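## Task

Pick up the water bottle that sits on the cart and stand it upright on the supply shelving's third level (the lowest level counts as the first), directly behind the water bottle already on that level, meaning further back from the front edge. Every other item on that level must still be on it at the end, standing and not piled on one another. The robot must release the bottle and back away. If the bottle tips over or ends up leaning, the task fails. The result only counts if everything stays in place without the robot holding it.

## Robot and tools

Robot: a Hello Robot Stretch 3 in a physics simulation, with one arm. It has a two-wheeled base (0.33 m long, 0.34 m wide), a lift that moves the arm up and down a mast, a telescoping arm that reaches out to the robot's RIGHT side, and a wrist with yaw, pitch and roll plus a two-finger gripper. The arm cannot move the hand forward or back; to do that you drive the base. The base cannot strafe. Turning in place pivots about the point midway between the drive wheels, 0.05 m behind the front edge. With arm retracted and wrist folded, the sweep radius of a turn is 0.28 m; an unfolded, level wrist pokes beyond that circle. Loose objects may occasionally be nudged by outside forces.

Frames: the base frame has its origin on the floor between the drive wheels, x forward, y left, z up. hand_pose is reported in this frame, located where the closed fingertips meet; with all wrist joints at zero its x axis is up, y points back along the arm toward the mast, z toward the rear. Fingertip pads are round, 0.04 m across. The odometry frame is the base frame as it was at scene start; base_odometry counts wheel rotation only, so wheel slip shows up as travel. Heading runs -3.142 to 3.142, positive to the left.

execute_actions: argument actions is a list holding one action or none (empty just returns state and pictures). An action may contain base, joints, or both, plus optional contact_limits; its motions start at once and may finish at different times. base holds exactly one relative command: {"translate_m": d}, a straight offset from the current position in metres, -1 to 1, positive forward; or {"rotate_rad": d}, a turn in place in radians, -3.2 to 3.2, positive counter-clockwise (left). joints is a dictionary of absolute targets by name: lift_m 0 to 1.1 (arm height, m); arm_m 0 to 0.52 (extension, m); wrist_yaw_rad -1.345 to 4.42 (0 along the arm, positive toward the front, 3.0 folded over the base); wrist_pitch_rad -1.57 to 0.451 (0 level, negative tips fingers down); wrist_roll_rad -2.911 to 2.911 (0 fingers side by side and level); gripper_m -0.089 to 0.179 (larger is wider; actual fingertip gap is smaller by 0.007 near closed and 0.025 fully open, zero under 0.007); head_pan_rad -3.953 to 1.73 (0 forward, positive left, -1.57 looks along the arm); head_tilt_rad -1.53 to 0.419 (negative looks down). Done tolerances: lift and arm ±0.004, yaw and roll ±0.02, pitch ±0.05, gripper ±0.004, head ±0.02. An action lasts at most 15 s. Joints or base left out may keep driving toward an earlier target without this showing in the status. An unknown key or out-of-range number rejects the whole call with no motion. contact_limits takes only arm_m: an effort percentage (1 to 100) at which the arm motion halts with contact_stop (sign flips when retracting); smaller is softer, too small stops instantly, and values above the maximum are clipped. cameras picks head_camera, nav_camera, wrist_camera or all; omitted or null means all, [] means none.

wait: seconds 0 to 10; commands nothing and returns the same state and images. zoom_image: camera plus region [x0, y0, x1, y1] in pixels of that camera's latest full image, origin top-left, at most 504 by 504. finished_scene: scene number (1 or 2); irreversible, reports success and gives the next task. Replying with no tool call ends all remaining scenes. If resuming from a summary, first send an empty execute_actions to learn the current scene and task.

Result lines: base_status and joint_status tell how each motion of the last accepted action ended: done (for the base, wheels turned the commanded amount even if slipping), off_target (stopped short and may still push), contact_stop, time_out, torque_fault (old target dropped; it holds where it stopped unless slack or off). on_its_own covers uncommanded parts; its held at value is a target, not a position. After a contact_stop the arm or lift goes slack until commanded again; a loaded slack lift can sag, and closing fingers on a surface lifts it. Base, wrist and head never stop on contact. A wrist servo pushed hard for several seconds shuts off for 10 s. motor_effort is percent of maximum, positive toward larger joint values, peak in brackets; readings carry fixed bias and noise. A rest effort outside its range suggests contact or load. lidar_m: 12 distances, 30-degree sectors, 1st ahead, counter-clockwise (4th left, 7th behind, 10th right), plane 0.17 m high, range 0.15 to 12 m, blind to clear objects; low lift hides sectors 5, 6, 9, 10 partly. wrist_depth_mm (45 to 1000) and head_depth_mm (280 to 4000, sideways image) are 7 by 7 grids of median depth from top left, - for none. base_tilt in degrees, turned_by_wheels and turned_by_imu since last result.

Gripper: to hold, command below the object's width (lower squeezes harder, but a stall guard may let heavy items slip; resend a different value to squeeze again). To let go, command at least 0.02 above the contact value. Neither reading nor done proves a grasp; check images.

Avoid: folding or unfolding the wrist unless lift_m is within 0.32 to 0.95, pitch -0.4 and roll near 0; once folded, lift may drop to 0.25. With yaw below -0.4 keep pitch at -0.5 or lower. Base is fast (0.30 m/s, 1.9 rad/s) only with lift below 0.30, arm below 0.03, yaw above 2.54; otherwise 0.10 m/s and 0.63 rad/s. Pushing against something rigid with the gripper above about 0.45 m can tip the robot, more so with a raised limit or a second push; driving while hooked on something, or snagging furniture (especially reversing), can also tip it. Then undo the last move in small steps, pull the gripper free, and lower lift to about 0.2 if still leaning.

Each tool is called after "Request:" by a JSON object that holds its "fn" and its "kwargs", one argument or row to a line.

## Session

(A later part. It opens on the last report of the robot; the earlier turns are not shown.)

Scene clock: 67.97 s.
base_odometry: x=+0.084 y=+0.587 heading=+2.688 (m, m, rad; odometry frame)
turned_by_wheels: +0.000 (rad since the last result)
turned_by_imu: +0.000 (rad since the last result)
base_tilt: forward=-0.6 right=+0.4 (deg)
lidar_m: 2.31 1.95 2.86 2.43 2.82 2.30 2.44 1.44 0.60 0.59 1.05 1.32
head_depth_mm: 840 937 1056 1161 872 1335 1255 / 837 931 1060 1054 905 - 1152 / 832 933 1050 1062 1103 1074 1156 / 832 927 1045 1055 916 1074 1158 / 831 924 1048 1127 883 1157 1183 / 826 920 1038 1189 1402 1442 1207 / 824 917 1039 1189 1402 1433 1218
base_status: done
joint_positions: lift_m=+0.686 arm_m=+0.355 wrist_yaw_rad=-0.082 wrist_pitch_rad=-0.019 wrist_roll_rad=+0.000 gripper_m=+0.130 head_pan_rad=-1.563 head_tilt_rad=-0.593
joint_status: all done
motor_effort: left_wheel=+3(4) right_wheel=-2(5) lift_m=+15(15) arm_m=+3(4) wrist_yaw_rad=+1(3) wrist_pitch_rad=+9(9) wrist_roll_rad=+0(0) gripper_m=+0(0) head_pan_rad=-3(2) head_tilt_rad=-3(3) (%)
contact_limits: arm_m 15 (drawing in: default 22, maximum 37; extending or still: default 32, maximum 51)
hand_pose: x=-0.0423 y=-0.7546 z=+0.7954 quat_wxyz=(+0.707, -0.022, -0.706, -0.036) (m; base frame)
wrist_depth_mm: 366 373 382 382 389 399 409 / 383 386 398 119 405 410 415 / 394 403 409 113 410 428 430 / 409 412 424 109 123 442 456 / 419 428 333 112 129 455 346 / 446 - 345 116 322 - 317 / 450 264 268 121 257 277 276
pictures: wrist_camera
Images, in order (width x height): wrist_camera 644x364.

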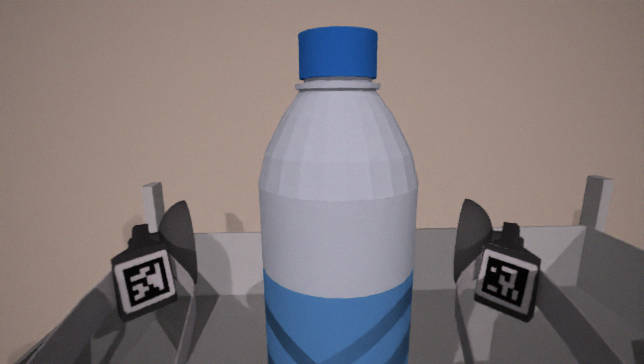

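Request:
{"fn": "execute_actions", "kwargs": {
  "actions": [
    {"base":{"translate_m":-0.006},"joints":{"gripper_m":0.028}}
  ],
  "cameras": []
}}

Request:
{"fn": "execute_actions", "kwargs": {
  "actions": [
    {"joints":{"lift_m":0.8}}
  ],
  "cameras": ["wrist_camera"]
}}

Request:
{"fn": "execute_actions", "kwargs": {
  "actions": [
    {"joints":{"lift_m":0.9,"arm_m":0.2}}
  ],
  "cameras": []
}}

Request:
{"fn": "execute_actions", "kwargs": {
  "actions": [
    {"base":{"rotate_rad":0.704},"joints":{"arm_m":0.06}}
  ],
  "cameras": []
}}

Request:
{"fn": "execute_actions", "kwargs": {
  "actions": [
    {"base":{"translate_m":1.0},"joints":{"arm_m":0.0}}
  ],
  "cameras": ["wrist_camera"]
}}

Request:
{"fn": "execute_actions", "kwargs": {
  "actions": [
    {"base":{"translate_m":0.649},"joints":{"lift_m":1.0,"head_tilt_rad":-0.35}}
  ],
  "cameras": []
}}

Request:
{"fn": "execute_actions", "kwargs": {
  "actions": [
    {"base":{"rotate_rad":0.852},"joints":{"lift_m":1.055,"arm_m":0.04}}
  ],
  "cameras": []
}}

Request:
{"fn": "execute_actions", "kwargs": {
  "actions": [
    {"joints":{"arm_m":0.18}}
  ]
}}

Scene clock: 69.73 s.
base_odometry: x=+0.089 y=+0.585 heading=+2.688 (m, m, rad; odometry frame)
turned_by_wheels: +0.000 (rad since the last result)
turned_by_imu: +0.000 (rad since the last result)
base_tilt: forward=-0.5 right=+0.5 (deg)
lidar_m: 2.32 1.95 2.85 2.44 2.79 2.28 2.44 1.44 0.60 0.58 1.05 1.33
head_depth_mm: 839 937 1060 1165 872 1349 1259 / 834 933 1056 1049 904 - 1153 / 835 927 1047 1078 1106 1074 1156 / 829 924 1049 1053 916 1073 1162 / 829 926 1048 1125 885 1183 1183 / 828 924 1041 1200 1413 1430 1213 / 827 920 1039 1191 1388 1443 1217
base_status: done
joint_positions: lift_m=+0.686 arm_m=+0.355 wrist_yaw_rad=-0.081 wrist_pitch_rad=-0.015 wrist_roll_rad=+0.000 gripper_m=+0.029 head_pan_rad=-1.563 head_tilt_rad=-0.593
joint_status: all done
motor_effort: left_wheel=+3(4) right_wheel=-2(6) lift_m=+15(15) arm_m=+2(3) wrist_yaw_rad=+1(0) wrist_pitch_rad=+7(9) wrist_roll_rad=+0(0) gripper_m=-23(99) head_pan_rad=-2(2) head_tilt_rad=-3(3) (%)
hand_pose: x=-0.0422 y=-0.7548 z=+0.7963 quat_wxyz=(+0.707, -0.023, -0.706, -0.034) (m; base frame)
wrist_depth_mm: 372 375 382 115 391 401 403 / 383 391 394 111 406 410 417 / 395 404 405 106 418 430 438 / 410 417 419 103 430 441 446 / 422 425 118 105 117 344 344 / 447 286 119 110 119 350 321 / 221 260 269 115 266 278 278
pictures: none
No camera images: the call's "cameras" was empty. Leave "cameras" out to get every camera's image.

Scene clock: 71.60 s.
base_odometry: x=+0.089 y=+0.585 heading=+2.688 (m, m, rad; odometry frame)
turned_by_wheels: +0.000 (rad since the last result)
turned_by_imu: +0.000 (rad since the last result)
base_tilt: forward=-0.6 right=+0.5 (deg)
lidar_m: 2.32 1.95 2.85 2.44 2.79 2.29 2.44 1.44 0.60 0.59 1.05 1.32
head_depth_mm: 839 932 1060 1171 881 - - / 835 934 1065 1073 925 1066 1155 / 836 932 1045 - 894 1074 1153 / 832 927 1028 1058 906 1073 1160 / 828 929 1042 1130 882 1174 1177 / 825 923 1045 1193 1388 1442 1218 / 825 916 1037 1195 1392 1441 1215
base_status: not commanded
joint_positions: lift_m=+0.799 arm_m=+0.355 wrist_yaw_rad=-0.081 wrist_pitch_rad=-0.062 wrist_roll_rad=+0.000 gripper_m=+0.029 head_pan_rad=-1.563 head_tilt_rad=-0.593
joint_status: all done
motor_effort: left_wheel=+3(3) right_wheel=-2(2) lift_m=+39(42) arm_m=+2(3) wrist_yaw_rad=+1(1) wrist_pitch_rad=+30(32) wrist_roll_rad=+0(0) gripper_m=-22(23) head_pan_rad=-3(2) head_tilt_rad=-3(3) (%)
hand_pose: x=-0.0421 y=-0.7532 z=+0.8981 quat_wxyz=(+0.706, -0.006, -0.707, -0.051) (m; base frame)
wrist_depth_mm: 369 372 383 375 388 388 399 / 382 386 390 110 398 414 418 / 395 404 407 107 419 427 436 / 409 414 420 103 431 449 454 / 429 439 118 105 117 471 482 / 448 453 120 110 119 486 494 / 474 367 365 115 367 382 376
pictures: wrist_camera
Images, in order (width x height): wrist_camera 644x364.

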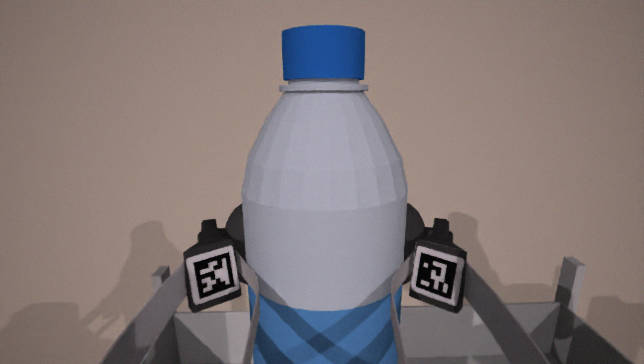

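Scene clock: 74.00 s.
base_odometry: x=+0.089 y=+0.585 heading=+2.688 (m, m, rad; odometry frame)
turned_by_wheels: +0.000 (rad since the last result)
turned_by_imu: +0.000 (rad since the last result)
base_tilt: forward=-0.6 right=+0.5 (deg)
lidar_m: 2.33 1.95 2.85 2.44 2.81 2.29 2.44 1.44 0.60 0.58 1.05 1.33
head_depth_mm: 837 937 1056 - - 1303 1195 / 836 935 1057 - 1099 1072 1153 / 833 934 1018 - 1107 1071 1154 / 828 926 1011 1055 912 1078 1166 / 832 925 1048 1127 888 1179 1187 / 829 924 1044 1198 1402 1447 1207 / 824 920 1038 1187 1395 1441 1212
base_status: not commanded
joint_positions: lift_m=+0.899 arm_m=+0.200 wrist_yaw_rad=-0.081 wrist_pitch_rad=-0.063 wrist_roll_rad=+0.000 gripper_m=+0.029 head_pan_rad=-1.563 head_tilt_rad=-0.593
joint_status: all done
motor_effort: left_wheel=+3(3) right_wheel=-2(2) lift_m=+40(43) arm_m=-3(3) wrist_yaw_rad=+1(1) wrist_pitch_rad=+30(30) wrist_roll_rad=+0(0) gripper_m=-22(23) head_pan_rad=-2(2) head_tilt_rad=-3(3) (%)
hand_pose: x=-0.0421 y=-0.5986 z=+0.9979 quat_wxyz=(+0.706, -0.006, -0.707, -0.051) (m; base frame)
wrist_depth_mm: 503 514 518 513 535 553 543 / 526 531 539 111 560 563 571 / 546 547 548 106 566 587 600 / 567 570 585 103 599 611 633 / 594 613 118 106 117 640 667 / 624 631 120 110 119 667 688 / 666 673 540 115 542 551 722
pictures: none
No camera images: the call's "cameras" was empty. Leave "cameras" out to get every camera's image.

Scene clock: 76.30 s.
base_odometry: x=+0.089 y=+0.585 heading=-2.892 (m, m, rad; odometry frame)
turned_by_wheels: +0.704 (rad since the last result)
turned_by_imu: +0.710 (rad since the last result)
base_tilt: forward=-0.5 right=+0.5 (deg)
lidar_m: 2.27 2.45 2.44 2.59 2.45 2.35 1.23 0.59 0.58 1.13 1.32 1.95
head_depth_mm: 875 962 1053 1176 1258 - 1124 / 936 1032 1149 1285 - - 1141 / 1011 1120 1257 452 - - 1177 / 1089 1226 1382 1523 1763 1425 1207 / 1189 1334 1545 1793 1754 1442 1201 / 1306 1491 1757 1665 1724 1435 1215 / 1445 1668 1960 1562 1665 1449 1219
base_status: done
joint_positions: lift_m=+0.899 arm_m=+0.060 wrist_yaw_rad=-0.080 wrist_pitch_rad=-0.063 wrist_roll_rad=+0.000 gripper_m=+0.029 head_pan_rad=-1.563 head_tilt_rad=-0.593
joint_status: all done
motor_effort: left_wheel=-1(5) right_wheel=+2(6) lift_m=+39(39) arm_m=-2(4) wrist_yaw_rad=+1(1) wrist_pitch_rad=+30(30) wrist_roll_rad=+0(0) gripper_m=-23(23) head_pan_rad=-3(2) head_tilt_rad=-3(3) (%)
hand_pose: x=-0.0418 y=-0.4586 z=+0.9979 quat_wxyz=(+0.706, -0.006, -0.707, -0.051) (m; base frame)
wrist_depth_mm: - - - 805 747 643 567 / - - - 111 782 671 576 / - - - 107 780 686 587 / - - - 103 765 683 598 / - - 118 105 117 723 634 / - - 120 110 119 729 616 / - - - 115 905 797 545
pictures: none
No camera images: the call's "cameras" was empty. Leave "cameras" out to get every camera's image.

Scene clock: 87.27 s.
base_odometry: x=-0.880 y=+0.337 heading=-2.892 (m, m, rad; odometry frame)
turned_by_wheels: +0.000 (rad since the last result)
turned_by_imu: -0.001 (rad since the last result)
base_tilt: forward=-0.6 right=+0.5 (deg)
lidar_m: 1.37 2.10 1.85 1.98 2.90 2.90 1.51 1.39 1.30 1.38 1.56 1.07
head_depth_mm: 1471 1611 1744 1598 1704 - - / 1577 1736 1858 1611 1690 - - / 1696 1872 2098 404 411 - - / 1828 2056 2355 2316 1658 1431 1205 / 1851 2025 2286 2288 1767 1438 1209 / 1679 1821 2019 2124 1772 1446 1206 / 1541 1663 1792 1966 1787 1448 1219
base_status: done
joint_positions: lift_m=+0.899 arm_m=+0.000 wrist_yaw_rad=-0.080 wrist_pitch_rad=-0.063 wrist_roll_rad=+0.000 gripper_m=+0.029 head_pan_rad=-1.563 head_tilt_rad=-0.593
joint_status: all done
motor_effort: left_wheel=-1(2) right_wheel=+2(7) lift_m=+39(40) arm_m=-2(2) wrist_yaw_rad=-1(1) wrist_pitch_rad=+30(30) wrist_roll_rad=+0(0) gripper_m=-22(23) head_pan_rad=-3(2) head_tilt_rad=-3(3) (%)
hand_pose: x=-0.0418 y=-0.3986 z=+0.9979 quat_wxyz=(+0.706, -0.006, -0.707, -0.051) (m; base frame)
wrist_depth_mm: - - - - - - - / - - - 111 - - - / - - - 107 - - - / - - - 103 - - - / - - 118 106 117 - - / - - 120 110 119 - - / - - - 115 - - -
pictures: wrist_camera
Images, in order (width x height): wrist_camera 644x364.

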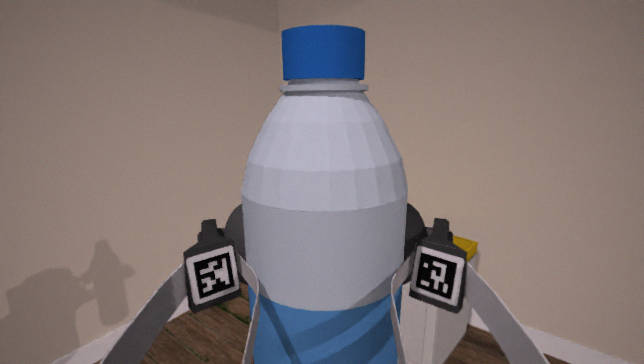

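Scene clock: 95.00 s.
base_odometry: x=-1.509 y=+0.177 heading=-2.892 (m, m, rad; odometry frame)
turned_by_wheels: +0.000 (rad since the last result)
turned_by_imu: -0.001 (rad since the last result)
base_tilt: forward=-0.6 right=+0.5 (deg)
lidar_m: 0.72 1.67 1.66 1.67 2.56 3.39 2.03 2.01 1.65 0.70 0.71 0.76
head_depth_mm: 1863 1989 2119 2260 2321 - - / 1907 2035 2210 2428 2451 - - / 1621 1754 1907 357 - - - / 1433 1526 1630 1740 1801 1762 1379 / 1268 1343 1424 1530 1635 1681 1361 / 1142 1198 1263 712 773 855 903 / 557 601 663 734 834 961 828
base_status: done
joint_positions: lift_m=+0.999 arm_m=+0.000 wrist_yaw_rad=-0.080 wrist_pitch_rad=-0.063 wrist_roll_rad=+0.000 gripper_m=+0.029 head_pan_rad=-1.563 head_tilt_rad=-0.359
joint_status: all done
motor_effort: left_wheel=-1(2) right_wheel=+2(7) lift_m=+39(40) arm_m=-2(3) wrist_yaw_rad=+0(1) wrist_pitch_rad=+30(30) wrist_roll_rad=+0(0) gripper_m=-22(23) head_pan_rad=-2(2) head_tilt_rad=+5(25) (%)
hand_pose: x=-0.0418 y=-0.3986 z=+1.0978 quat_wxyz=(+0.706, -0.006, -0.707, -0.051) (m; base frame)
wrist_depth_mm: 492 420 - - - - - / 507 419 - 111 - - - / 462 446 - 107 - - - / 494 473 - 103 - - - / 413 453 118 106 117 - - / 704 563 119 110 119 - - / 783 567 - 116 - - -
pictures: none
No camera images: the call's "cameras" was empty. Leave "cameras" out to get every camera's image.

Scene clock: 97.30 s.
base_odometry: x=-1.509 y=+0.177 heading=-2.040 (m, m, rad; odometry frame)
turned_by_wheels: +0.852 (rad since the last result)
turned_by_imu: +0.859 (rad since the last result)
base_tilt: forward=-0.6 right=+0.5 (deg)
lidar_m: 1.67 1.68 1.92 3.38 2.98 2.01 1.65 1.51 0.70 0.76 0.72 1.51
head_depth_mm: 577 925 971 - - - 1060 / 566 918 976 - - - 811 / 556 914 952 - - - 797 / 548 915 983 857 1167 1032 843 / 535 906 968 647 661 991 848 / 526 906 955 691 669 1021 848 / 516 907 942 683 674 1042 830
base_status: done
joint_positions: lift_m=+1.054 arm_m=+0.040 wrist_yaw_rad=-0.080 wrist_pitch_rad=-0.063 wrist_roll_rad=+0.000 gripper_m=+0.029 head_pan_rad=-1.563 head_tilt_rad=-0.359
joint_status: all done
motor_effort: left_wheel=-1(5) right_wheel=+2(6) lift_m=+39(40) arm_m=+3(5) wrist_yaw_rad=+1(0) wrist_pitch_rad=+30(31) wrist_roll_rad=+0(0) gripper_m=-22(22) head_pan_rad=-2(2) head_tilt_rad=+5(5) (%)
hand_pose: x=-0.0418 y=-0.4381 z=+1.1527 quat_wxyz=(+0.706, -0.006, -0.707, -0.051) (m; base frame)
wrist_depth_mm: 642 651 672 675 690 582 408 / 629 681 694 111 725 586 411 / 587 383 726 107 752 342 412 / 388 374 350 103 500 339 416 / 396 391 118 105 116 352 416 / 391 395 120 110 119 373 385 / 328 333 336 115 348 435 388
pictures: none
No camera images: the call's "cameras" was empty. Leave "cameras" out to get every camera's image.

Scene clock: 99.60 s.
base_odometry: x=-1.509 y=+0.177 heading=-2.040 (m, m, rad; odometry frame)
turned_by_wheels: +0.000 (rad since the last result)
turned_by_imu: +0.000 (rad since the last result)
base_tilt: forward=-0.6 right=+0.5 (deg)
lidar_m: 1.67 1.68 1.93 3.38 2.99 2.01 1.65 1.51 0.70 0.76 0.72 1.51
head_depth_mm: 578 925 - 599 1055 1014 857 / 568 922 - - 1187 1015 838 / 558 921 956 - 1188 1011 842 / 547 916 967 793 1169 975 844 / 537 909 969 648 661 992 848 / 526 905 956 693 666 1022 849 / 518 903 941 681 671 1045 827
base_status: not commanded
joint_positions: lift_m=+1.054 arm_m=+0.180 wrist_yaw_rad=-0.080 wrist_pitch_rad=-0.063 wrist_roll_rad=+0.000 gripper_m=+0.029 head_pan_rad=-1.563 head_tilt_rad=-0.359
joint_status: all done
motor_effort: left_wheel=-1(1) right_wheel=+2(2) lift_m=+40(40) arm_m=+3(6) wrist_yaw_rad=-1(1) wrist_pitch_rad=+31(31) wrist_roll_rad=+0(0) gripper_m=-22(22) head_pan_rad=-2(2) head_tilt_rad=+5(5) (%)
hand_pose: x=-0.0418 y=-0.5781 z=+1.1527 quat_wxyz=(+0.706, -0.006, -0.707, -0.051) (m; base frame)
wrist_depth_mm: 527 540 549 548 567 566 408 / 550 561 560 111 588 591 411 / 565 582 591 106 618 590 216 / 247 213 602 103 470 360 201 / 255 210 117 105 117 374 201 / 259 221 120 110 119 377 208 / 266 244 304 116 297 295 216
pictures: head_camera (sideways: a quarter turn clockwise sets it upright), nav_camera (sideways: a quarter turn counterclockwise sets it upright), wrist_camera
Images, in order (width x height): head_camera 896x504, nav_camera 672x504, wrist_camera 644x364.

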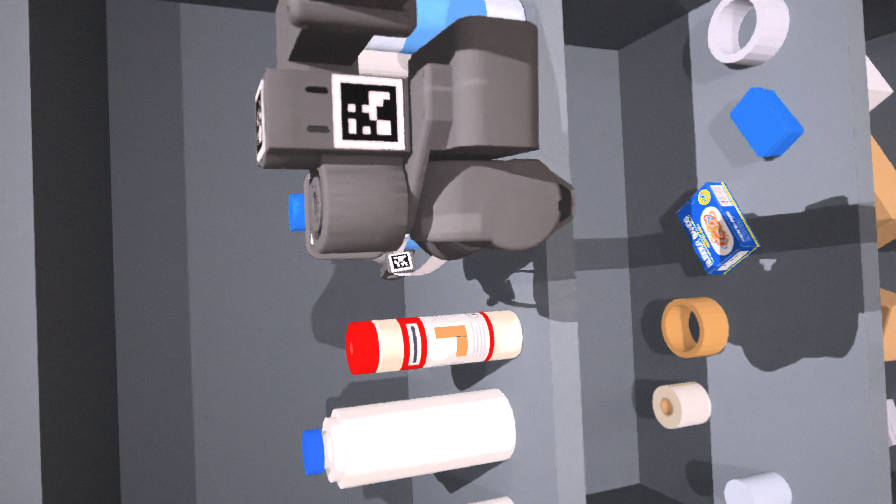

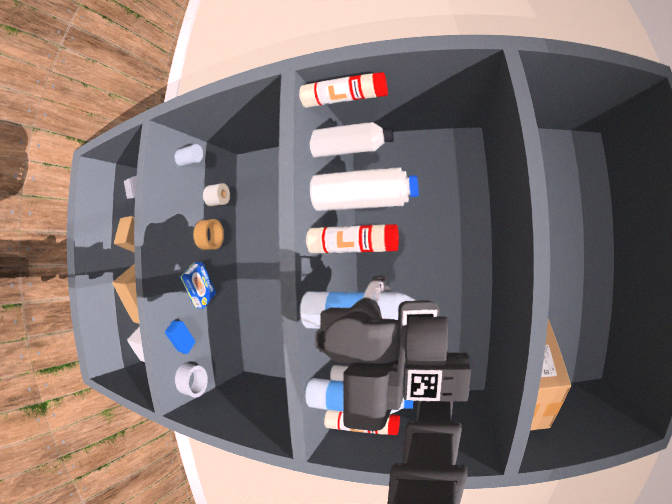

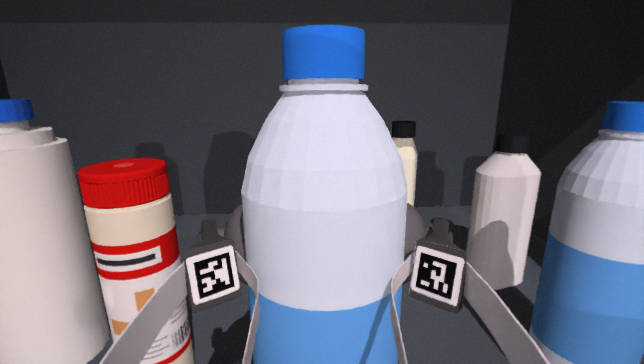

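Request:
{"fn": "execute_actions", "kwargs": {
  "actions": [
    {"joints":{"arm_m":0.385,"lift_m":1.045}}
  ],
  "cameras": ["wrist_camera"]
}}

Request:
{"fn": "execute_actions", "kwargs": {
  "actions": [
    {"joints":{"lift_m":1.022}}
  ],
  "cameras": ["head_camera"]
}}

Scene clock: 102.43 s.
base_odometry: x=-1.509 y=+0.177 heading=-2.040 (m, m, rad; odometry frame)
turned_by_wheels: +0.000 (rad since the last result)
turned_by_imu: +0.000 (rad since the last result)
base_tilt: forward=-0.6 right=+0.6 (deg)
lidar_m: 1.67 1.68 1.92 3.39 2.98 2.01 1.65 1.51 0.70 0.76 0.72 1.50
head_depth_mm: 578 923 - 618 1009 1016 858 / 568 923 959 786 1176 1020 837 / 558 916 - 786 1182 1015 840 / 549 912 968 787 1163 976 845 / 539 908 966 645 662 998 844 / 528 906 954 694 666 1018 847 / 518 903 936 682 672 1043 825
base_status: not commanded
joint_positions: lift_m=+1.045 arm_m=+0.385 wrist_yaw_rad=-0.080 wrist_pitch_rad=-0.064 wrist_roll_rad=+0.000 gripper_m=+0.029 head_pan_rad=-1.563 head_tilt_rad=-0.359
joint_status: all done
motor_effort: left_wheel=-1(1) right_wheel=+2(2) lift_m=+18(36) arm_m=+3(6) wrist_yaw_rad=+0(0) wrist_pitch_rad=+31(31) wrist_roll_rad=+0(0) gripper_m=-22(22) head_pan_rad=-2(2) head_tilt_rad=+5(5) (%)
hand_pose: x=-0.0418 y=-0.7831 z=+1.1437 quat_wxyz=(+0.706, -0.006, -0.707, -0.051) (m; base frame)
wrist_depth_mm: 345 352 358 359 374 379 379 / 355 365 369 111 383 392 396 / 368 379 382 107 404 407 407 / 383 398 394 103 259 428 407 / 406 420 117 105 117 445 408 / 386 394 120 110 119 375 373 / 304 302 290 115 289 285 296
pictures: wrist_camera
Images, in order (width x height): wrist_camera 644x364.

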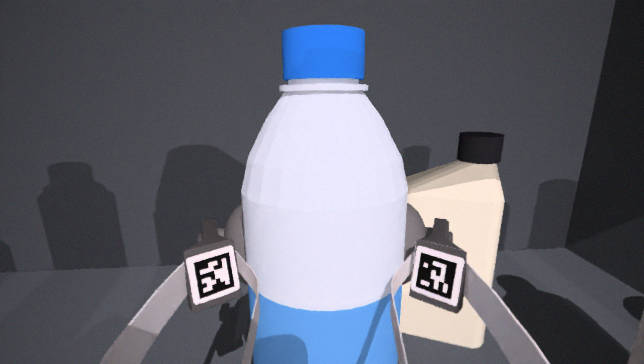

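Scene clock: 103.40 s.
base_odometry: x=-1.509 y=+0.177 heading=-2.040 (m, m, rad; odometry frame)
turned_by_wheels: +0.000 (rad since the last result)
turned_by_imu: +0.000 (rad since the last result)
base_tilt: forward=-0.6 right=+0.5 (deg)
lidar_m: 1.67 1.68 1.93 3.38 2.98 2.01 1.65 1.52 0.70 0.75 0.72 1.51
head_depth_mm: 577 928 963 634 1007 1013 860 / 567 925 964 780 1177 1020 835 / 557 917 - 734 1173 1004 841 / 547 915 964 772 1167 975 845 / 537 904 971 647 660 995 844 / 526 909 962 691 667 1016 851 / 517 901 942 683 671 1044 828
base_status: not commanded
joint_positions: lift_m=+1.022 arm_m=+0.385 wrist_yaw_rad=-0.080 wrist_pitch_rad=-0.048 wrist_roll_rad=+0.000 gripper_m=+0.029 head_pan_rad=-1.563 head_tilt_rad=-0.359
joint_status: all done
motor_effort: left_wheel=-1(1) right_wheel=+2(2) lift_m=+17(16) arm_m=+3(3) wrist_yaw_rad=+0(0) wrist_pitch_rad=+23(31) wrist_roll_rad=+0(0) gripper_m=-22(23) head_pan_rad=-2(2) head_tilt_rad=+5(5) (%)
hand_pose: x=-0.0419 y=-0.7837 z=+1.1249 quat_wxyz=(+0.706, -0.011, -0.707, -0.045) (m; base frame)
wrist_depth_mm: 342 351 356 119 370 380 384 / 365 365 369 111 385 388 394 / 372 377 385 107 402 408 412 / 386 392 401 104 257 255 411 / 399 414 118 106 118 420 414 / 358 366 122 110 119 338 341 / 280 278 266 115 265 276 276
pictures: head_camera (sideways: a quarter turn clockwise sets it upright)
Images, in order (width x height): head_camera 896x504.

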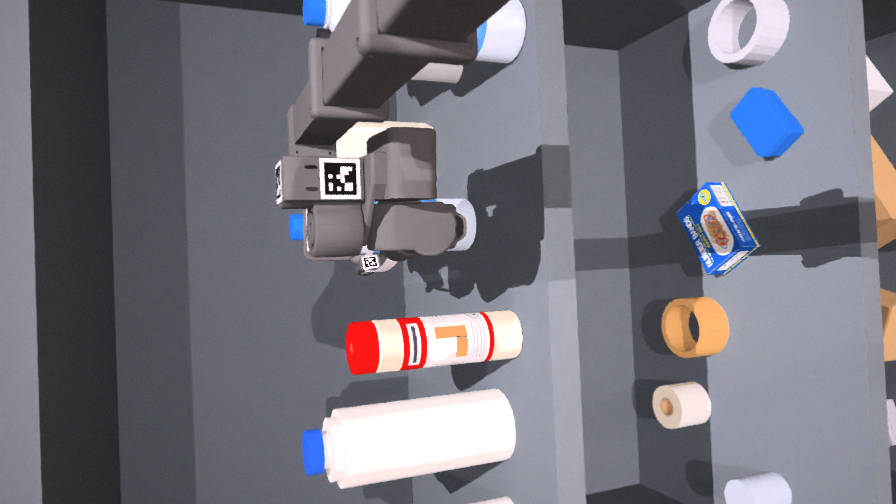

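Request:
{"fn": "execute_actions", "kwargs": {
  "actions": [
    {"joints":{"lift_m":1.013}}
  ],
  "cameras": []
}}

Request:
{"fn": "execute_actions", "kwargs": {
  "actions": [
    {"joints":{"gripper_m":0.108}}
  ],
  "cameras": ["wrist_camera"]
}}

Request:
{"fn": "execute_actions", "kwargs": {
  "actions": [
    {"joints":{"arm_m":0.15}}
  ],
  "cameras": ["wrist_camera"]
}}

Request:
{"fn": "execute_actions", "kwargs": {
  "actions": [
    {"base":{"translate_m":-0.19},"joints":{"gripper_m":0.125}}
  ],
  "cameras": ["wrist_camera"]
}}

Request:
{"fn": "execute_actions", "kwargs": {
  "actions": [
    {"joints":{"arm_m":0.245}}
  ],
  "cameras": ["wrist_camera"]
}}

Scene clock: 104.27 s.
base_odometry: x=-1.509 y=+0.177 heading=-2.040 (m, m, rad; odometry frame)
turned_by_wheels: +0.000 (rad since the last result)
turned_by_imu: +0.000 (rad since the last result)
base_tilt: forward=-0.5 right=+0.5 (deg)
lidar_m: 1.67 1.68 1.92 3.38 2.98 2.01 1.66 1.51 0.70 0.76 0.72 1.50
head_depth_mm: 577 926 965 - 1007 1014 858 / 567 922 966 780 1178 1014 841 / 557 921 961 738 1178 1009 843 / 547 907 963 766 1163 977 847 / 537 908 969 650 661 997 849 / 526 902 955 692 667 1019 849 / 515 898 938 681 675 1047 828
base_status: not commanded
joint_positions: lift_m=+1.014 arm_m=+0.385 wrist_yaw_rad=-0.080 wrist_pitch_rad=-0.017 wrist_roll_rad=+0.000 gripper_m=+0.029 head_pan_rad=-1.563 head_tilt_rad=-0.359
joint_status: all done
motor_effort: left_wheel=-1(1) right_wheel=+2(2) lift_m=+14(16) arm_m=+3(3) wrist_yaw_rad=-1(1) wrist_pitch_rad=+8(23) wrist_roll_rad=+0(0) gripper_m=-22(23) head_pan_rad=-3(2) head_tilt_rad=+5(4) (%)
hand_pose: x=-0.0420 y=-0.7847 z=+1.1238 quat_wxyz=(+0.707, -0.022, -0.706, -0.035) (m; base frame)
wrist_depth_mm: 351 359 360 363 375 381 384 / 361 371 377 115 393 397 396 / 374 378 384 108 399 409 409 / 386 388 396 105 256 418 410 / 400 405 118 106 119 433 408 / 366 371 121 110 118 350 361 / 283 281 272 114 261 273 277
pictures: none
No camera images: the call's "cameras" was empty. Leave "cameras" out to get every camera's image.

Scene clock: 105.57 s.
base_odometry: x=-1.509 y=+0.177 heading=-2.040 (m, m, rad; odometry frame)
turned_by_wheels: +0.000 (rad since the last result)
turned_by_imu: +0.000 (rad since the last result)
base_tilt: forward=-0.6 right=+0.5 (deg)
lidar_m: 1.67 1.67 1.92 3.38 2.98 2.01 1.66 1.52 0.70 0.76 0.72 1.50
head_depth_mm: 579 923 965 - 1004 1011 862 / 568 920 973 776 1174 1017 840 / 557 915 959 737 1167 1006 839 / 548 913 958 765 1167 979 846 / 539 910 970 645 662 996 851 / 527 905 957 693 666 1022 850 / 517 902 940 682 672 1041 830
base_status: not commanded
joint_positions: lift_m=+1.014 arm_m=+0.385 wrist_yaw_rad=-0.080 wrist_pitch_rad=-0.016 wrist_roll_rad=+0.000 gripper_m=+0.108 head_pan_rad=-1.563 head_tilt_rad=-0.359
joint_status: all done
motor_effort: left_wheel=-1(1) right_wheel=+2(2) lift_m=+15(14) arm_m=+3(3) wrist_yaw_rad=+1(0) wrist_pitch_rad=+8(8) wrist_roll_rad=+0(0) gripper_m=+0(96) head_pan_rad=-2(2) head_tilt_rad=+5(5) (%)
hand_pose: x=-0.0420 y=-0.7847 z=+1.1241 quat_wxyz=(+0.707, -0.022, -0.706, -0.034) (m; base frame)
wrist_depth_mm: 349 354 359 356 376 381 385 / 362 367 378 115 383 390 397 / 371 381 384 109 397 405 408 / 387 396 398 105 256 418 408 / 399 400 405 107 122 438 411 / 370 386 325 110 131 381 359 / 288 280 269 114 257 274 276
pictures: wrist_camera
Images, in order (width x height): wrist_camera 644x364.

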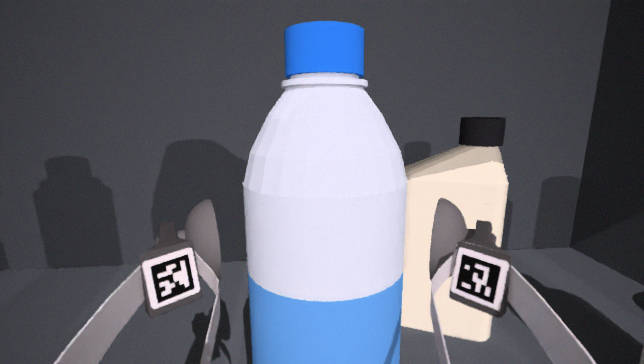

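Scene clock: 108.53 s.
base_odometry: x=-1.509 y=+0.177 heading=-2.040 (m, m, rad; odometry frame)
turned_by_wheels: +0.000 (rad since the last result)
turned_by_imu: +0.000 (rad since the last result)
base_tilt: forward=-0.6 right=+0.4 (deg)
lidar_m: 1.66 1.67 1.92 3.39 2.98 2.01 1.65 1.51 0.70 0.76 0.72 1.51
head_depth_mm: 578 925 847 - - 999 859 / 567 924 975 - - 1000 839 / 557 920 967 - - 982 842 / 545 913 951 793 1167 974 844 / 536 910 967 645 660 993 848 / 527 903 958 694 666 1025 854 / 516 901 940 682 670 1043 828
base_status: not commanded
joint_positions: lift_m=+1.014 arm_m=+0.150 wrist_yaw_rad=-0.080 wrist_pitch_rad=-0.017 wrist_roll_rad=+0.000 gripper_m=+0.108 head_pan_rad=-1.563 head_tilt_rad=-0.359
joint_status: all done
motor_effort: left_wheel=-1(1) right_wheel=+2(2) lift_m=+14(14) arm_m=-2(4) wrist_yaw_rad=-1(0) wrist_pitch_rad=+8(8) wrist_roll_rad=+0(0) gripper_m=+0(0) head_pan_rad=-2(2) head_tilt_rad=+5(4) (%)
hand_pose: x=-0.0420 y=-0.5502 z=+1.1238 quat_wxyz=(+0.707, -0.022, -0.706, -0.035) (m; base frame)
wrist_depth_mm: 563 574 576 597 612 590 409 / 568 587 606 608 631 594 358 / 261 249 618 346 633 533 214 / 265 235 638 352 654 386 215 / 268 239 514 364 500 387 223 / 275 298 370 363 364 253 232 / 273 261 280 280 281 269 255
pictures: wrist_camera
Images, in order (width x height): wrist_camera 644x364.

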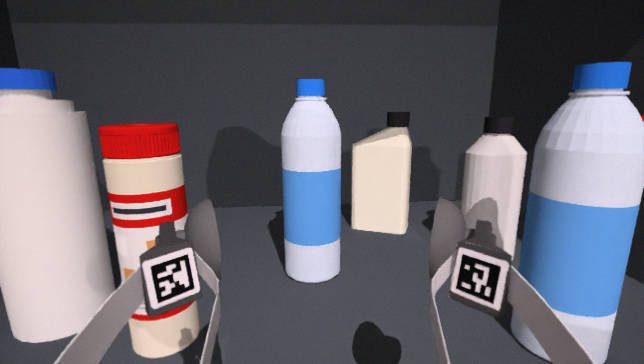

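Scene clock: 111.37 s.
base_odometry: x=-1.423 y=+0.346 heading=-2.040 (m, m, rad; odometry frame)
turned_by_wheels: +0.000 (rad since the last result)
turned_by_imu: -0.001 (rad since the last result)
base_tilt: forward=-0.5 right=+0.4 (deg)
lidar_m: 1.86 1.83 2.63 3.38 2.09 1.86 1.46 1.52 0.61 0.77 0.90 0.85
head_depth_mm: 503 554 567 - - 733 1299 / 568 793 750 - - 907 841 / 556 920 968 - - 987 841 / 546 915 957 826 1171 1025 840 / 537 915 969 857 1160 997 849 / 527 912 943 738 666 1039 849 / 517 906 973 877 670 1016 828
base_status: done
joint_positions: lift_m=+1.014 arm_m=+0.150 wrist_yaw_rad=-0.080 wrist_pitch_rad=-0.017 wrist_roll_rad=+0.000 gripper_m=+0.125 head_pan_rad=-1.563 head_tilt_rad=-0.359
joint_status: all done
motor_effort: left_wheel=-1(4) right_wheel=+2(2) lift_m=+15(15) arm_m=-2(2) wrist_yaw_rad=+0(0) wrist_pitch_rad=+8(8) wrist_roll_rad=+0(0) gripper_m=+0(74) head_pan_rad=-2(2) head_tilt_rad=+5(4) (%)
hand_pose: x=-0.0420 y=-0.5502 z=+1.1238 quat_wxyz=(+0.707, -0.022, -0.706, -0.035) (m; base frame)
wrist_depth_mm: 562 567 581 596 496 279 193 / 577 586 595 602 497 280 195 / 598 328 614 203 413 283 195 / 621 337 498 204 330 285 199 / 521 344 493 211 342 253 208 / 368 - 360 219 338 - 215 / 295 280 281 229 280 265 225
pictures: wrist_camera
Images, in order (width x height): wrist_camera 644x364.

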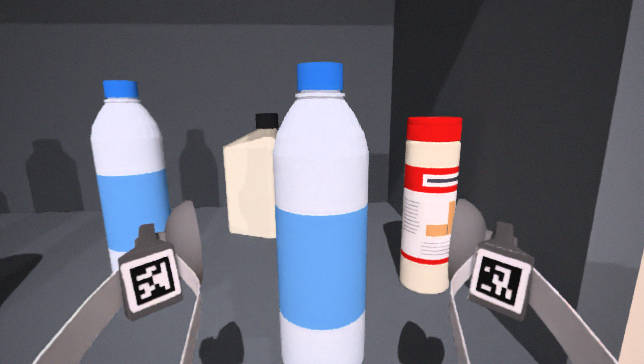

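Scene clock: 113.30 s.
base_odometry: x=-1.423 y=+0.346 heading=-2.040 (m, m, rad; odometry frame)
turned_by_wheels: +0.000 (rad since the last result)
turned_by_imu: +0.000 (rad since the last result)
base_tilt: forward=-0.5 right=+0.5 (deg)
lidar_m: 1.86 1.83 2.63 3.39 2.09 1.85 1.46 1.52 0.62 0.77 0.90 0.85
head_depth_mm: 503 553 561 - 643 733 1301 / 566 787 809 - 815 904 835 / 558 923 969 - 1193 1023 840 / 546 918 957 767 1177 1030 843 / 537 915 970 858 1166 995 847 / 526 909 949 737 668 1030 853 / 517 907 970 873 672 1022 827
base_status: not commanded
joint_positions: lift_m=+1.014 arm_m=+0.245 wrist_yaw_rad=-0.080 wrist_pitch_rad=-0.017 wrist_roll_rad=+0.000 gripper_m=+0.125 head_pan_rad=-1.563 head_tilt_rad=-0.359
joint_status: all done
motor_effort: left_wheel=+0(0) right_wheel=+2(2) lift_m=+14(15) arm_m=+3(4) wrist_yaw_rad=+0(0) wrist_pitch_rad=+8(8) wrist_roll_rad=+0(0) gripper_m=+0(0) head_pan_rad=-2(2) head_tilt_rad=+5(5) (%)
hand_pose: x=-0.0420 y=-0.6447 z=+1.1238 quat_wxyz=(+0.707, -0.022, -0.706, -0.035) (m; base frame)
wrist_depth_mm: 474 483 502 485 491 276 194 / 491 518 503 114 506 281 193 / 233 518 521 109 411 237 195 / 234 536 390 104 124 224 195 / 241 275 406 106 124 252 196 / 254 - 345 111 190 - 196 / 270 272 281 116 257 250 186
pictures: wrist_camera
Images, in order (width x height): wrist_camera 644x364.

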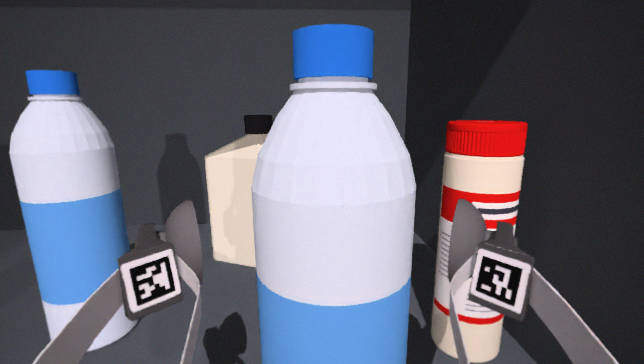

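Request:
{"fn": "execute_actions", "kwargs": {
  "actions": [
    {"joints":{"gripper_m":0.028,"arm_m":0.238}}
  ],
  "cameras": []
}}

Request:
{"fn": "execute_actions", "kwargs": {
  "actions": [
    {"joints":{"lift_m":1.042}}
  ],
  "cameras": ["wrist_camera"]
}}

Request:
{"fn": "execute_actions", "kwargs": {
  "actions": [
    {"base":{"translate_m":0.19},"joints":{"arm_m":0.255}}
  ],
  "cameras": []
}}

Request:
{"fn": "execute_actions", "kwargs": {
  "actions": [
    {"joints":{"lift_m":1.014}}
  ],
  "cameras": []
}}

Request:
{"fn": "execute_actions", "kwargs": {
  "actions": [
    {"joints":{"gripper_m":0.108}}
  ],
  "cameras": ["wrist_camera"]
}}

Request:
{"fn": "execute_actions", "kwargs": {
  "actions": [
    {"joints":{"arm_m":0}}
  ],
  "cameras": []
}}

Request:
{"fn": "execute_actions", "kwargs": {
  "actions": [
    {"joints":{"lift_m":0.9,"wrist_yaw_rad":1.5}}
  ]
}}

Scene clock: 115.07 s.
base_odometry: x=-1.423 y=+0.346 heading=-2.040 (m, m, rad; odometry frame)
turned_by_wheels: +0.000 (rad since the last result)
turned_by_imu: +0.000 (rad since the last result)
base_tilt: forward=-0.5 right=+0.4 (deg)
lidar_m: 1.86 1.83 2.63 3.39 2.10 1.85 1.46 1.52 0.61 0.77 0.90 0.85
head_depth_mm: 504 553 561 - 643 735 1301 / 568 789 810 - 811 903 840 / 558 918 970 - 1203 1023 839 / 547 916 957 820 1193 1031 844 / 537 913 971 855 1160 993 847 / 528 907 945 737 666 1037 852 / 517 906 970 875 670 1018 832
base_status: not commanded
joint_positions: lift_m=+1.014 arm_m=+0.238 wrist_yaw_rad=-0.084 wrist_pitch_rad=-0.013 wrist_roll_rad=+0.000 gripper_m=+0.029 head_pan_rad=-1.563 head_tilt_rad=-0.359
joint_status: all done
motor_effort: left_wheel=-2(2) right_wheel=+4(5) lift_m=+15(14) arm_m=-2(4) wrist_yaw_rad=+3(3) wrist_pitch_rad=+6(8) wrist_roll_rad=+0(0) gripper_m=-22(99) head_pan_rad=-2(2) head_tilt_rad=+5(5) (%)
hand_pose: x=-0.0429 y=-0.6382 z=+1.1247 quat_wxyz=(+0.707, -0.025, -0.706, -0.035) (m; base frame)
wrist_depth_mm: 478 491 499 500 488 275 191 / 495 506 518 113 495 276 193 / 238 526 524 109 413 249 191 / 240 538 398 105 236 232 193 / 249 452 120 108 120 236 195 / 258 284 129 113 121 252 195 / 264 273 269 117 258 253 196
pictures: none
No camera images: the call's "cameras" was empty. Leave "cameras" out to get every camera's image.

Scene clock: 116.10 s.
base_odometry: x=-1.423 y=+0.346 heading=-2.040 (m, m, rad; odometry frame)
turned_by_wheels: +0.000 (rad since the last result)
turned_by_imu: +0.000 (rad since the last result)
base_tilt: forward=-0.6 right=+0.5 (deg)
lidar_m: 1.86 1.83 2.63 3.39 2.09 1.85 1.46 1.52 0.61 0.77 0.90 0.85
head_depth_mm: 503 553 546 599 643 724 1304 / 568 789 703 - 744 902 836 / 559 917 963 - 1184 1029 841 / 547 916 954 793 1172 1028 843 / 538 910 969 855 1161 994 847 / 528 906 948 736 667 1038 849 / 518 902 973 876 671 1021 831
base_status: not commanded
joint_positions: lift_m=+1.041 arm_m=+0.238 wrist_yaw_rad=-0.083 wrist_pitch_rad=-0.061 wrist_roll_rad=+0.000 gripper_m=+0.029 head_pan_rad=-1.563 head_tilt_rad=-0.359
joint_status: all done
motor_effort: left_wheel=-1(2) right_wheel=+2(5) lift_m=+39(45) arm_m=-2(2) wrist_yaw_rad=+4(3) wrist_pitch_rad=+29(32) wrist_roll_rad=+1(1) gripper_m=-22(23) head_pan_rad=-2(2) head_tilt_rad=+5(5) (%)
hand_pose: x=-0.0426 y=-0.6366 z=+1.1403 quat_wxyz=(+0.706, -0.007, -0.707, -0.051) (m; base frame)
wrist_depth_mm: 474 486 496 496 494 276 192 / 486 501 519 113 496 278 193 / 244 523 527 109 451 247 194 / 241 553 404 106 238 232 195 / 254 454 120 108 120 240 195 / 269 285 125 113 121 254 196 / 278 283 283 118 268 263 197
pictures: wrist_camera
Images, in order (width x height): wrist_camera 644x364.

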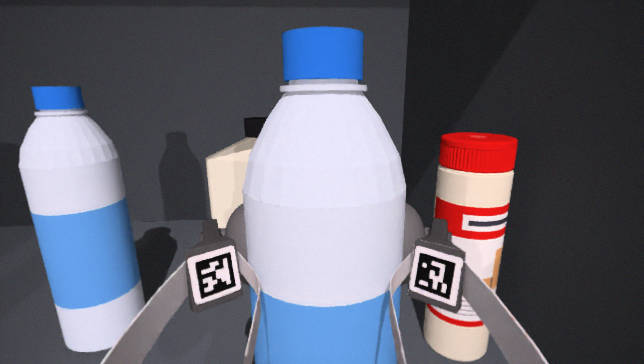

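Scene clock: 119.20 s.
base_odometry: x=-1.509 y=+0.177 heading=-2.040 (m, m, rad; odometry frame)
turned_by_wheels: +0.000 (rad since the last result)
turned_by_imu: -0.001 (rad since the last result)
base_tilt: forward=-0.5 right=+0.5 (deg)
lidar_m: 1.67 1.67 1.92 3.38 2.98 2.01 1.66 1.51 0.70 0.76 0.72 1.50
head_depth_mm: 577 923 969 765 1006 1009 859 / 567 916 969 - 1179 1020 838 / 557 914 952 - 1172 1011 840 / 547 912 962 795 1167 976 845 / 539 909 969 646 660 999 847 / 527 904 956 694 666 1018 851 / 516 897 939 680 670 1046 830
base_status: done
joint_positions: lift_m=+1.041 arm_m=+0.255 wrist_yaw_rad=-0.082 wrist_pitch_rad=-0.062 wrist_roll_rad=+0.000 gripper_m=+0.029 head_pan_rad=-1.563 head_tilt_rad=-0.359
joint_status: all done
motor_effort: left_wheel=-1(1) right_wheel=+2(6) lift_m=+39(40) arm_m=+3(4) wrist_yaw_rad=+2(3) wrist_pitch_rad=+30(30) wrist_roll_rad=+0(0) gripper_m=-21(22) head_pan_rad=-2(2) head_tilt_rad=+5(5) (%)
hand_pose: x=-0.0423 y=-0.6531 z=+1.1402 quat_wxyz=(+0.706, -0.007, -0.707, -0.051) (m; base frame)
wrist_depth_mm: 453 469 468 478 494 499 404 / 472 480 499 113 518 519 406 / 499 508 515 109 528 545 376 / 147 532 525 106 382 556 361 / 139 507 119 108 121 440 360 / 140 360 124 113 121 308 350 / 144 274 286 118 284 293 295
pictures: none
No camera images: the call's "cameras" was empty. Leave "cameras" out to get every camera's image.

Scene clock: 120.23 s.
base_odometry: x=-1.509 y=+0.177 heading=-2.040 (m, m, rad; odometry frame)
turned_by_wheels: +0.000 (rad since the last result)
turned_by_imu: +0.000 (rad since the last result)
base_tilt: forward=-0.6 right=+0.5 (deg)
lidar_m: 1.66 1.67 1.92 3.40 2.98 2.00 1.66 1.52 0.70 0.76 0.72 1.50
head_depth_mm: 578 926 965 - 1008 1009 859 / 566 921 974 - 1188 1024 842 / 557 918 964 - 1183 1013 840 / 546 914 962 778 1184 975 843 / 535 907 967 649 664 997 846 / 526 908 954 697 665 1017 849 / 516 901 940 681 673 1041 828
base_status: not commanded
joint_positions: lift_m=+1.015 arm_m=+0.255 wrist_yaw_rad=-0.082 wrist_pitch_rad=-0.021 wrist_roll_rad=+0.000 gripper_m=+0.029 head_pan_rad=-1.563 head_tilt_rad=-0.359
joint_status: all done
motor_effort: left_wheel=+0(1) right_wheel=+2(1) lift_m=+14(37) arm_m=+3(3) wrist_yaw_rad=+1(2) wrist_pitch_rad=+10(30) wrist_roll_rad=+0(1) gripper_m=-22(22) head_pan_rad=-2(2) head_tilt_rad=+5(5) (%)
hand_pose: x=-0.0424 y=-0.6546 z=+1.1239 quat_wxyz=(+0.707, -0.021, -0.706, -0.037) (m; base frame)
wrist_depth_mm: 462 471 482 482 503 504 400 / 478 487 495 117 521 531 406 / 487 506 511 110 394 546 375 / 137 526 527 106 380 558 283 / 139 503 121 109 122 433 361 / 139 341 127 112 120 306 337 / 141 258 270 116 266 279 277
pictures: none
No camera images: the call's "cameras" was empty. Leave "cameras" out to get every camera's image.

Scene clock: 121.53 s.
base_odometry: x=-1.509 y=+0.177 heading=-2.040 (m, m, rad; odometry frame)
turned_by_wheels: +0.000 (rad since the last result)
turned_by_imu: +0.000 (rad since the last result)
base_tilt: forward=-0.5 right=+0.5 (deg)
lidar_m: 1.67 1.68 1.93 3.39 2.98 2.01 1.65 1.52 0.70 0.76 0.72 1.51
head_depth_mm: 576 924 965 - 1009 1011 858 / 567 922 973 - 1188 1022 838 / 556 921 966 - 1188 1010 839 / 547 911 966 743 1178 971 845 / 537 912 969 648 661 1001 847 / 527 906 955 693 668 1022 848 / 517 900 943 682 671 1042 828
base_status: not commanded
joint_positions: lift_m=+1.015 arm_m=+0.255 wrist_yaw_rad=-0.082 wrist_pitch_rad=-0.016 wrist_roll_rad=+0.000 gripper_m=+0.108 head_pan_rad=-1.563 head_tilt_rad=-0.359
joint_status: all done
motor_effort: left_wheel=-1(1) right_wheel=+2(2) lift_m=+14(15) arm_m=+3(3) wrist_yaw_rad=+1(1) wrist_pitch_rad=+8(10) wrist_roll_rad=+0(0) gripper_m=+0(96) head_pan_rad=-2(2) head_tilt_rad=+5(4) (%)
hand_pose: x=-0.0424 y=-0.6547 z=+1.1250 quat_wxyz=(+0.707, -0.023, -0.706, -0.035) (m; base frame)
wrist_depth_mm: 463 475 479 492 506 516 406 / 479 494 502 118 515 531 412 / 491 503 515 110 534 538 374 / 138 527 521 106 386 570 282 / 139 517 121 108 390 299 363 / 139 161 229 111 326 291 339 / 139 273 271 116 268 282 277
pictures: wrist_camera
Images, in order (width x height): wrist_camera 644x364.

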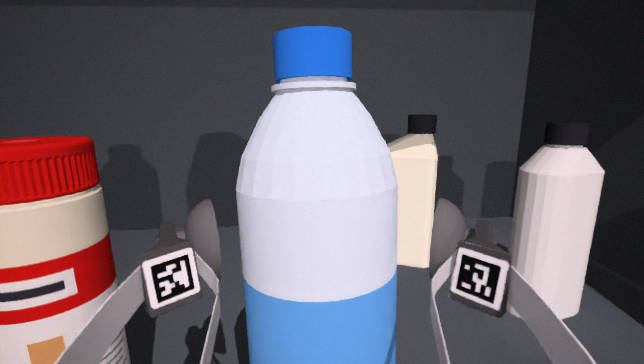

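Scene clock: 124.63 s.
base_odometry: x=-1.509 y=+0.177 heading=-2.040 (m, m, rad; odometry frame)
turned_by_wheels: +0.000 (rad since the last result)
turned_by_imu: +0.000 (rad since the last result)
base_tilt: forward=-0.5 right=+0.5 (deg)
lidar_m: 1.66 1.67 1.93 3.39 2.99 2.01 1.65 1.51 0.70 0.76 0.72 1.51
head_depth_mm: 577 928 965 764 - - - / 567 923 971 835 - - - / 557 919 950 758 - - - / 546 919 955 739 1180 973 842 / 536 906 969 648 663 995 847 / 525 902 958 691 666 1020 851 / 516 901 939 681 671 1044 827
base_status: not commanded
joint_positions: lift_m=+1.015 arm_m=+0.000 wrist_yaw_rad=-0.082 wrist_pitch_rad=-0.017 wrist_roll_rad=+0.000 gripper_m=+0.108 head_pan_rad=-1.563 head_tilt_rad=-0.359
joint_status: all done
motor_effort: left_wheel=-1(1) right_wheel=+2(2) lift_m=+15(15) arm_m=-2(1) wrist_yaw_rad=+1(2) wrist_pitch_rad=+8(8) wrist_roll_rad=+0(0) gripper_m=+0(0) head_pan_rad=-2(2) head_tilt_rad=+5(5) (%)
hand_pose: x=-0.0424 y=-0.4001 z=+1.1248 quat_wxyz=(+0.707, -0.023, -0.706, -0.035) (m; base frame)
wrist_depth_mm: 646 705 716 729 746 588 407 / 648 731 745 731 781 588 408 / 626 403 760 365 794 533 406 / 412 411 665 374 661 505 409 / 425 430 486 389 517 501 412 / 371 393 366 369 377 385 394 / 556 899 900 898 928 647 421
pictures: none
No camera images: the call's "cameras" was empty. Leave "cameras" out to get every camera's image.

Scene clock: 126.50 s.
base_odometry: x=-1.509 y=+0.177 heading=-2.040 (m, m, rad; odometry frame)
turned_by_wheels: +0.000 (rad since the last result)
turned_by_imu: +0.000 (rad since the last result)
base_tilt: forward=-0.6 right=+0.5 (deg)
lidar_m: 1.67 1.68 1.92 3.38 2.99 2.01 1.65 1.51 0.70 0.76 0.72 1.50
head_depth_mm: 576 929 966 767 1004 1016 834 / 567 918 973 786 1177 1019 838 / 555 917 954 732 1171 1009 839 / 545 917 956 737 1163 979 844 / 536 911 971 647 661 993 845 / 527 902 953 695 667 1017 848 / 515 904 934 681 669 1048 829
base_status: not commanded
joint_positions: lift_m=+0.901 arm_m=+0.000 wrist_yaw_rad=+1.497 wrist_pitch_rad=-0.018 wrist_roll_rad=+0.000 gripper_m=+0.108 head_pan_rad=-1.563 head_tilt_rad=-0.359
joint_status: all done
motor_effort: left_wheel=-1(1) right_wheel=+1(2) lift_m=+16(15) arm_m=-2(2) wrist_yaw_rad=+2(3) wrist_pitch_rad=+9(8) wrist_roll_rad=+0(0) gripper_m=+0(0) head_pan_rad=-2(2) head_tilt_rad=+5(5) (%)
hand_pose: x=+0.2337 y=-0.1642 z=+1.0106 quat_wxyz=(+0.523, +0.486, -0.513, +0.477) (m; base frame)
wrist_depth_mm: - - - - - - - / - - - - - - - / - - - - - - - / - - - - - - - / - - - - - - - / - - - - - - - / - - - - - - 460
pictures: head_camera (sideways: a quarter turn clockwise sets it upright), nav_camera (sideways: a quarter turn counterclockwise sets it upright), wrist_camera
Images, in order (width x height): head_camera 896x504, nav_camera 672x504, wrist_camera 644x364.

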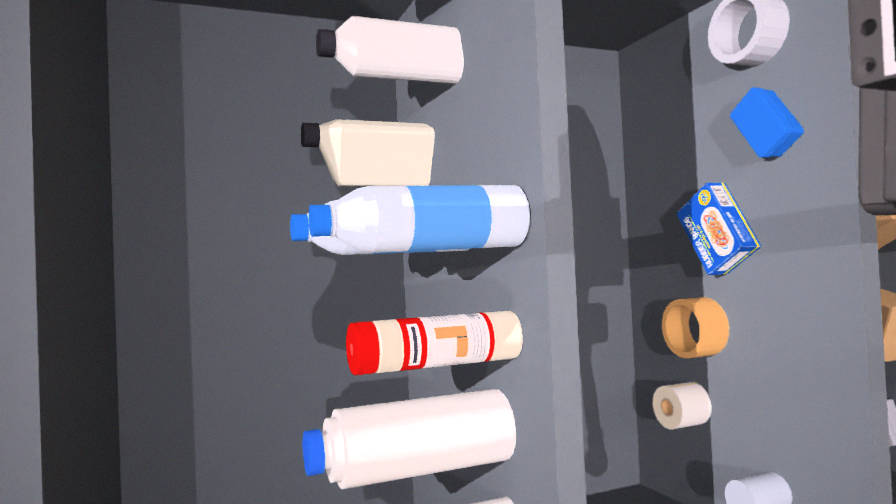

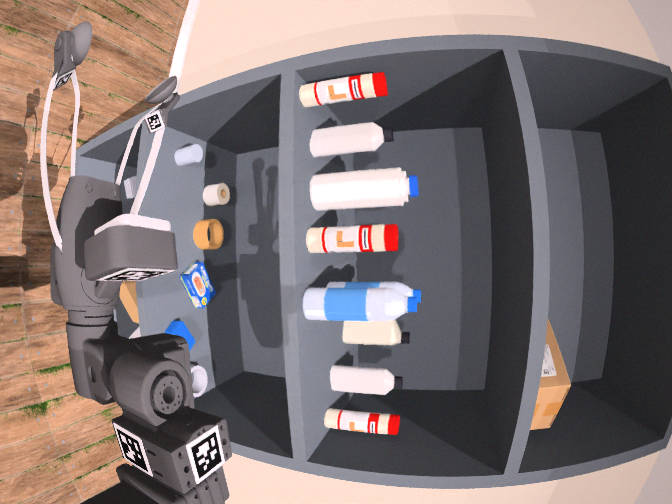

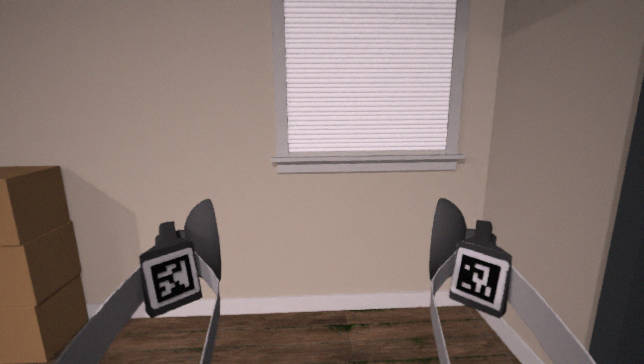

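Request:
{"fn": "finished_scene", "kwargs": {
  "scene": 2
}}

The scene is finished: the task was done.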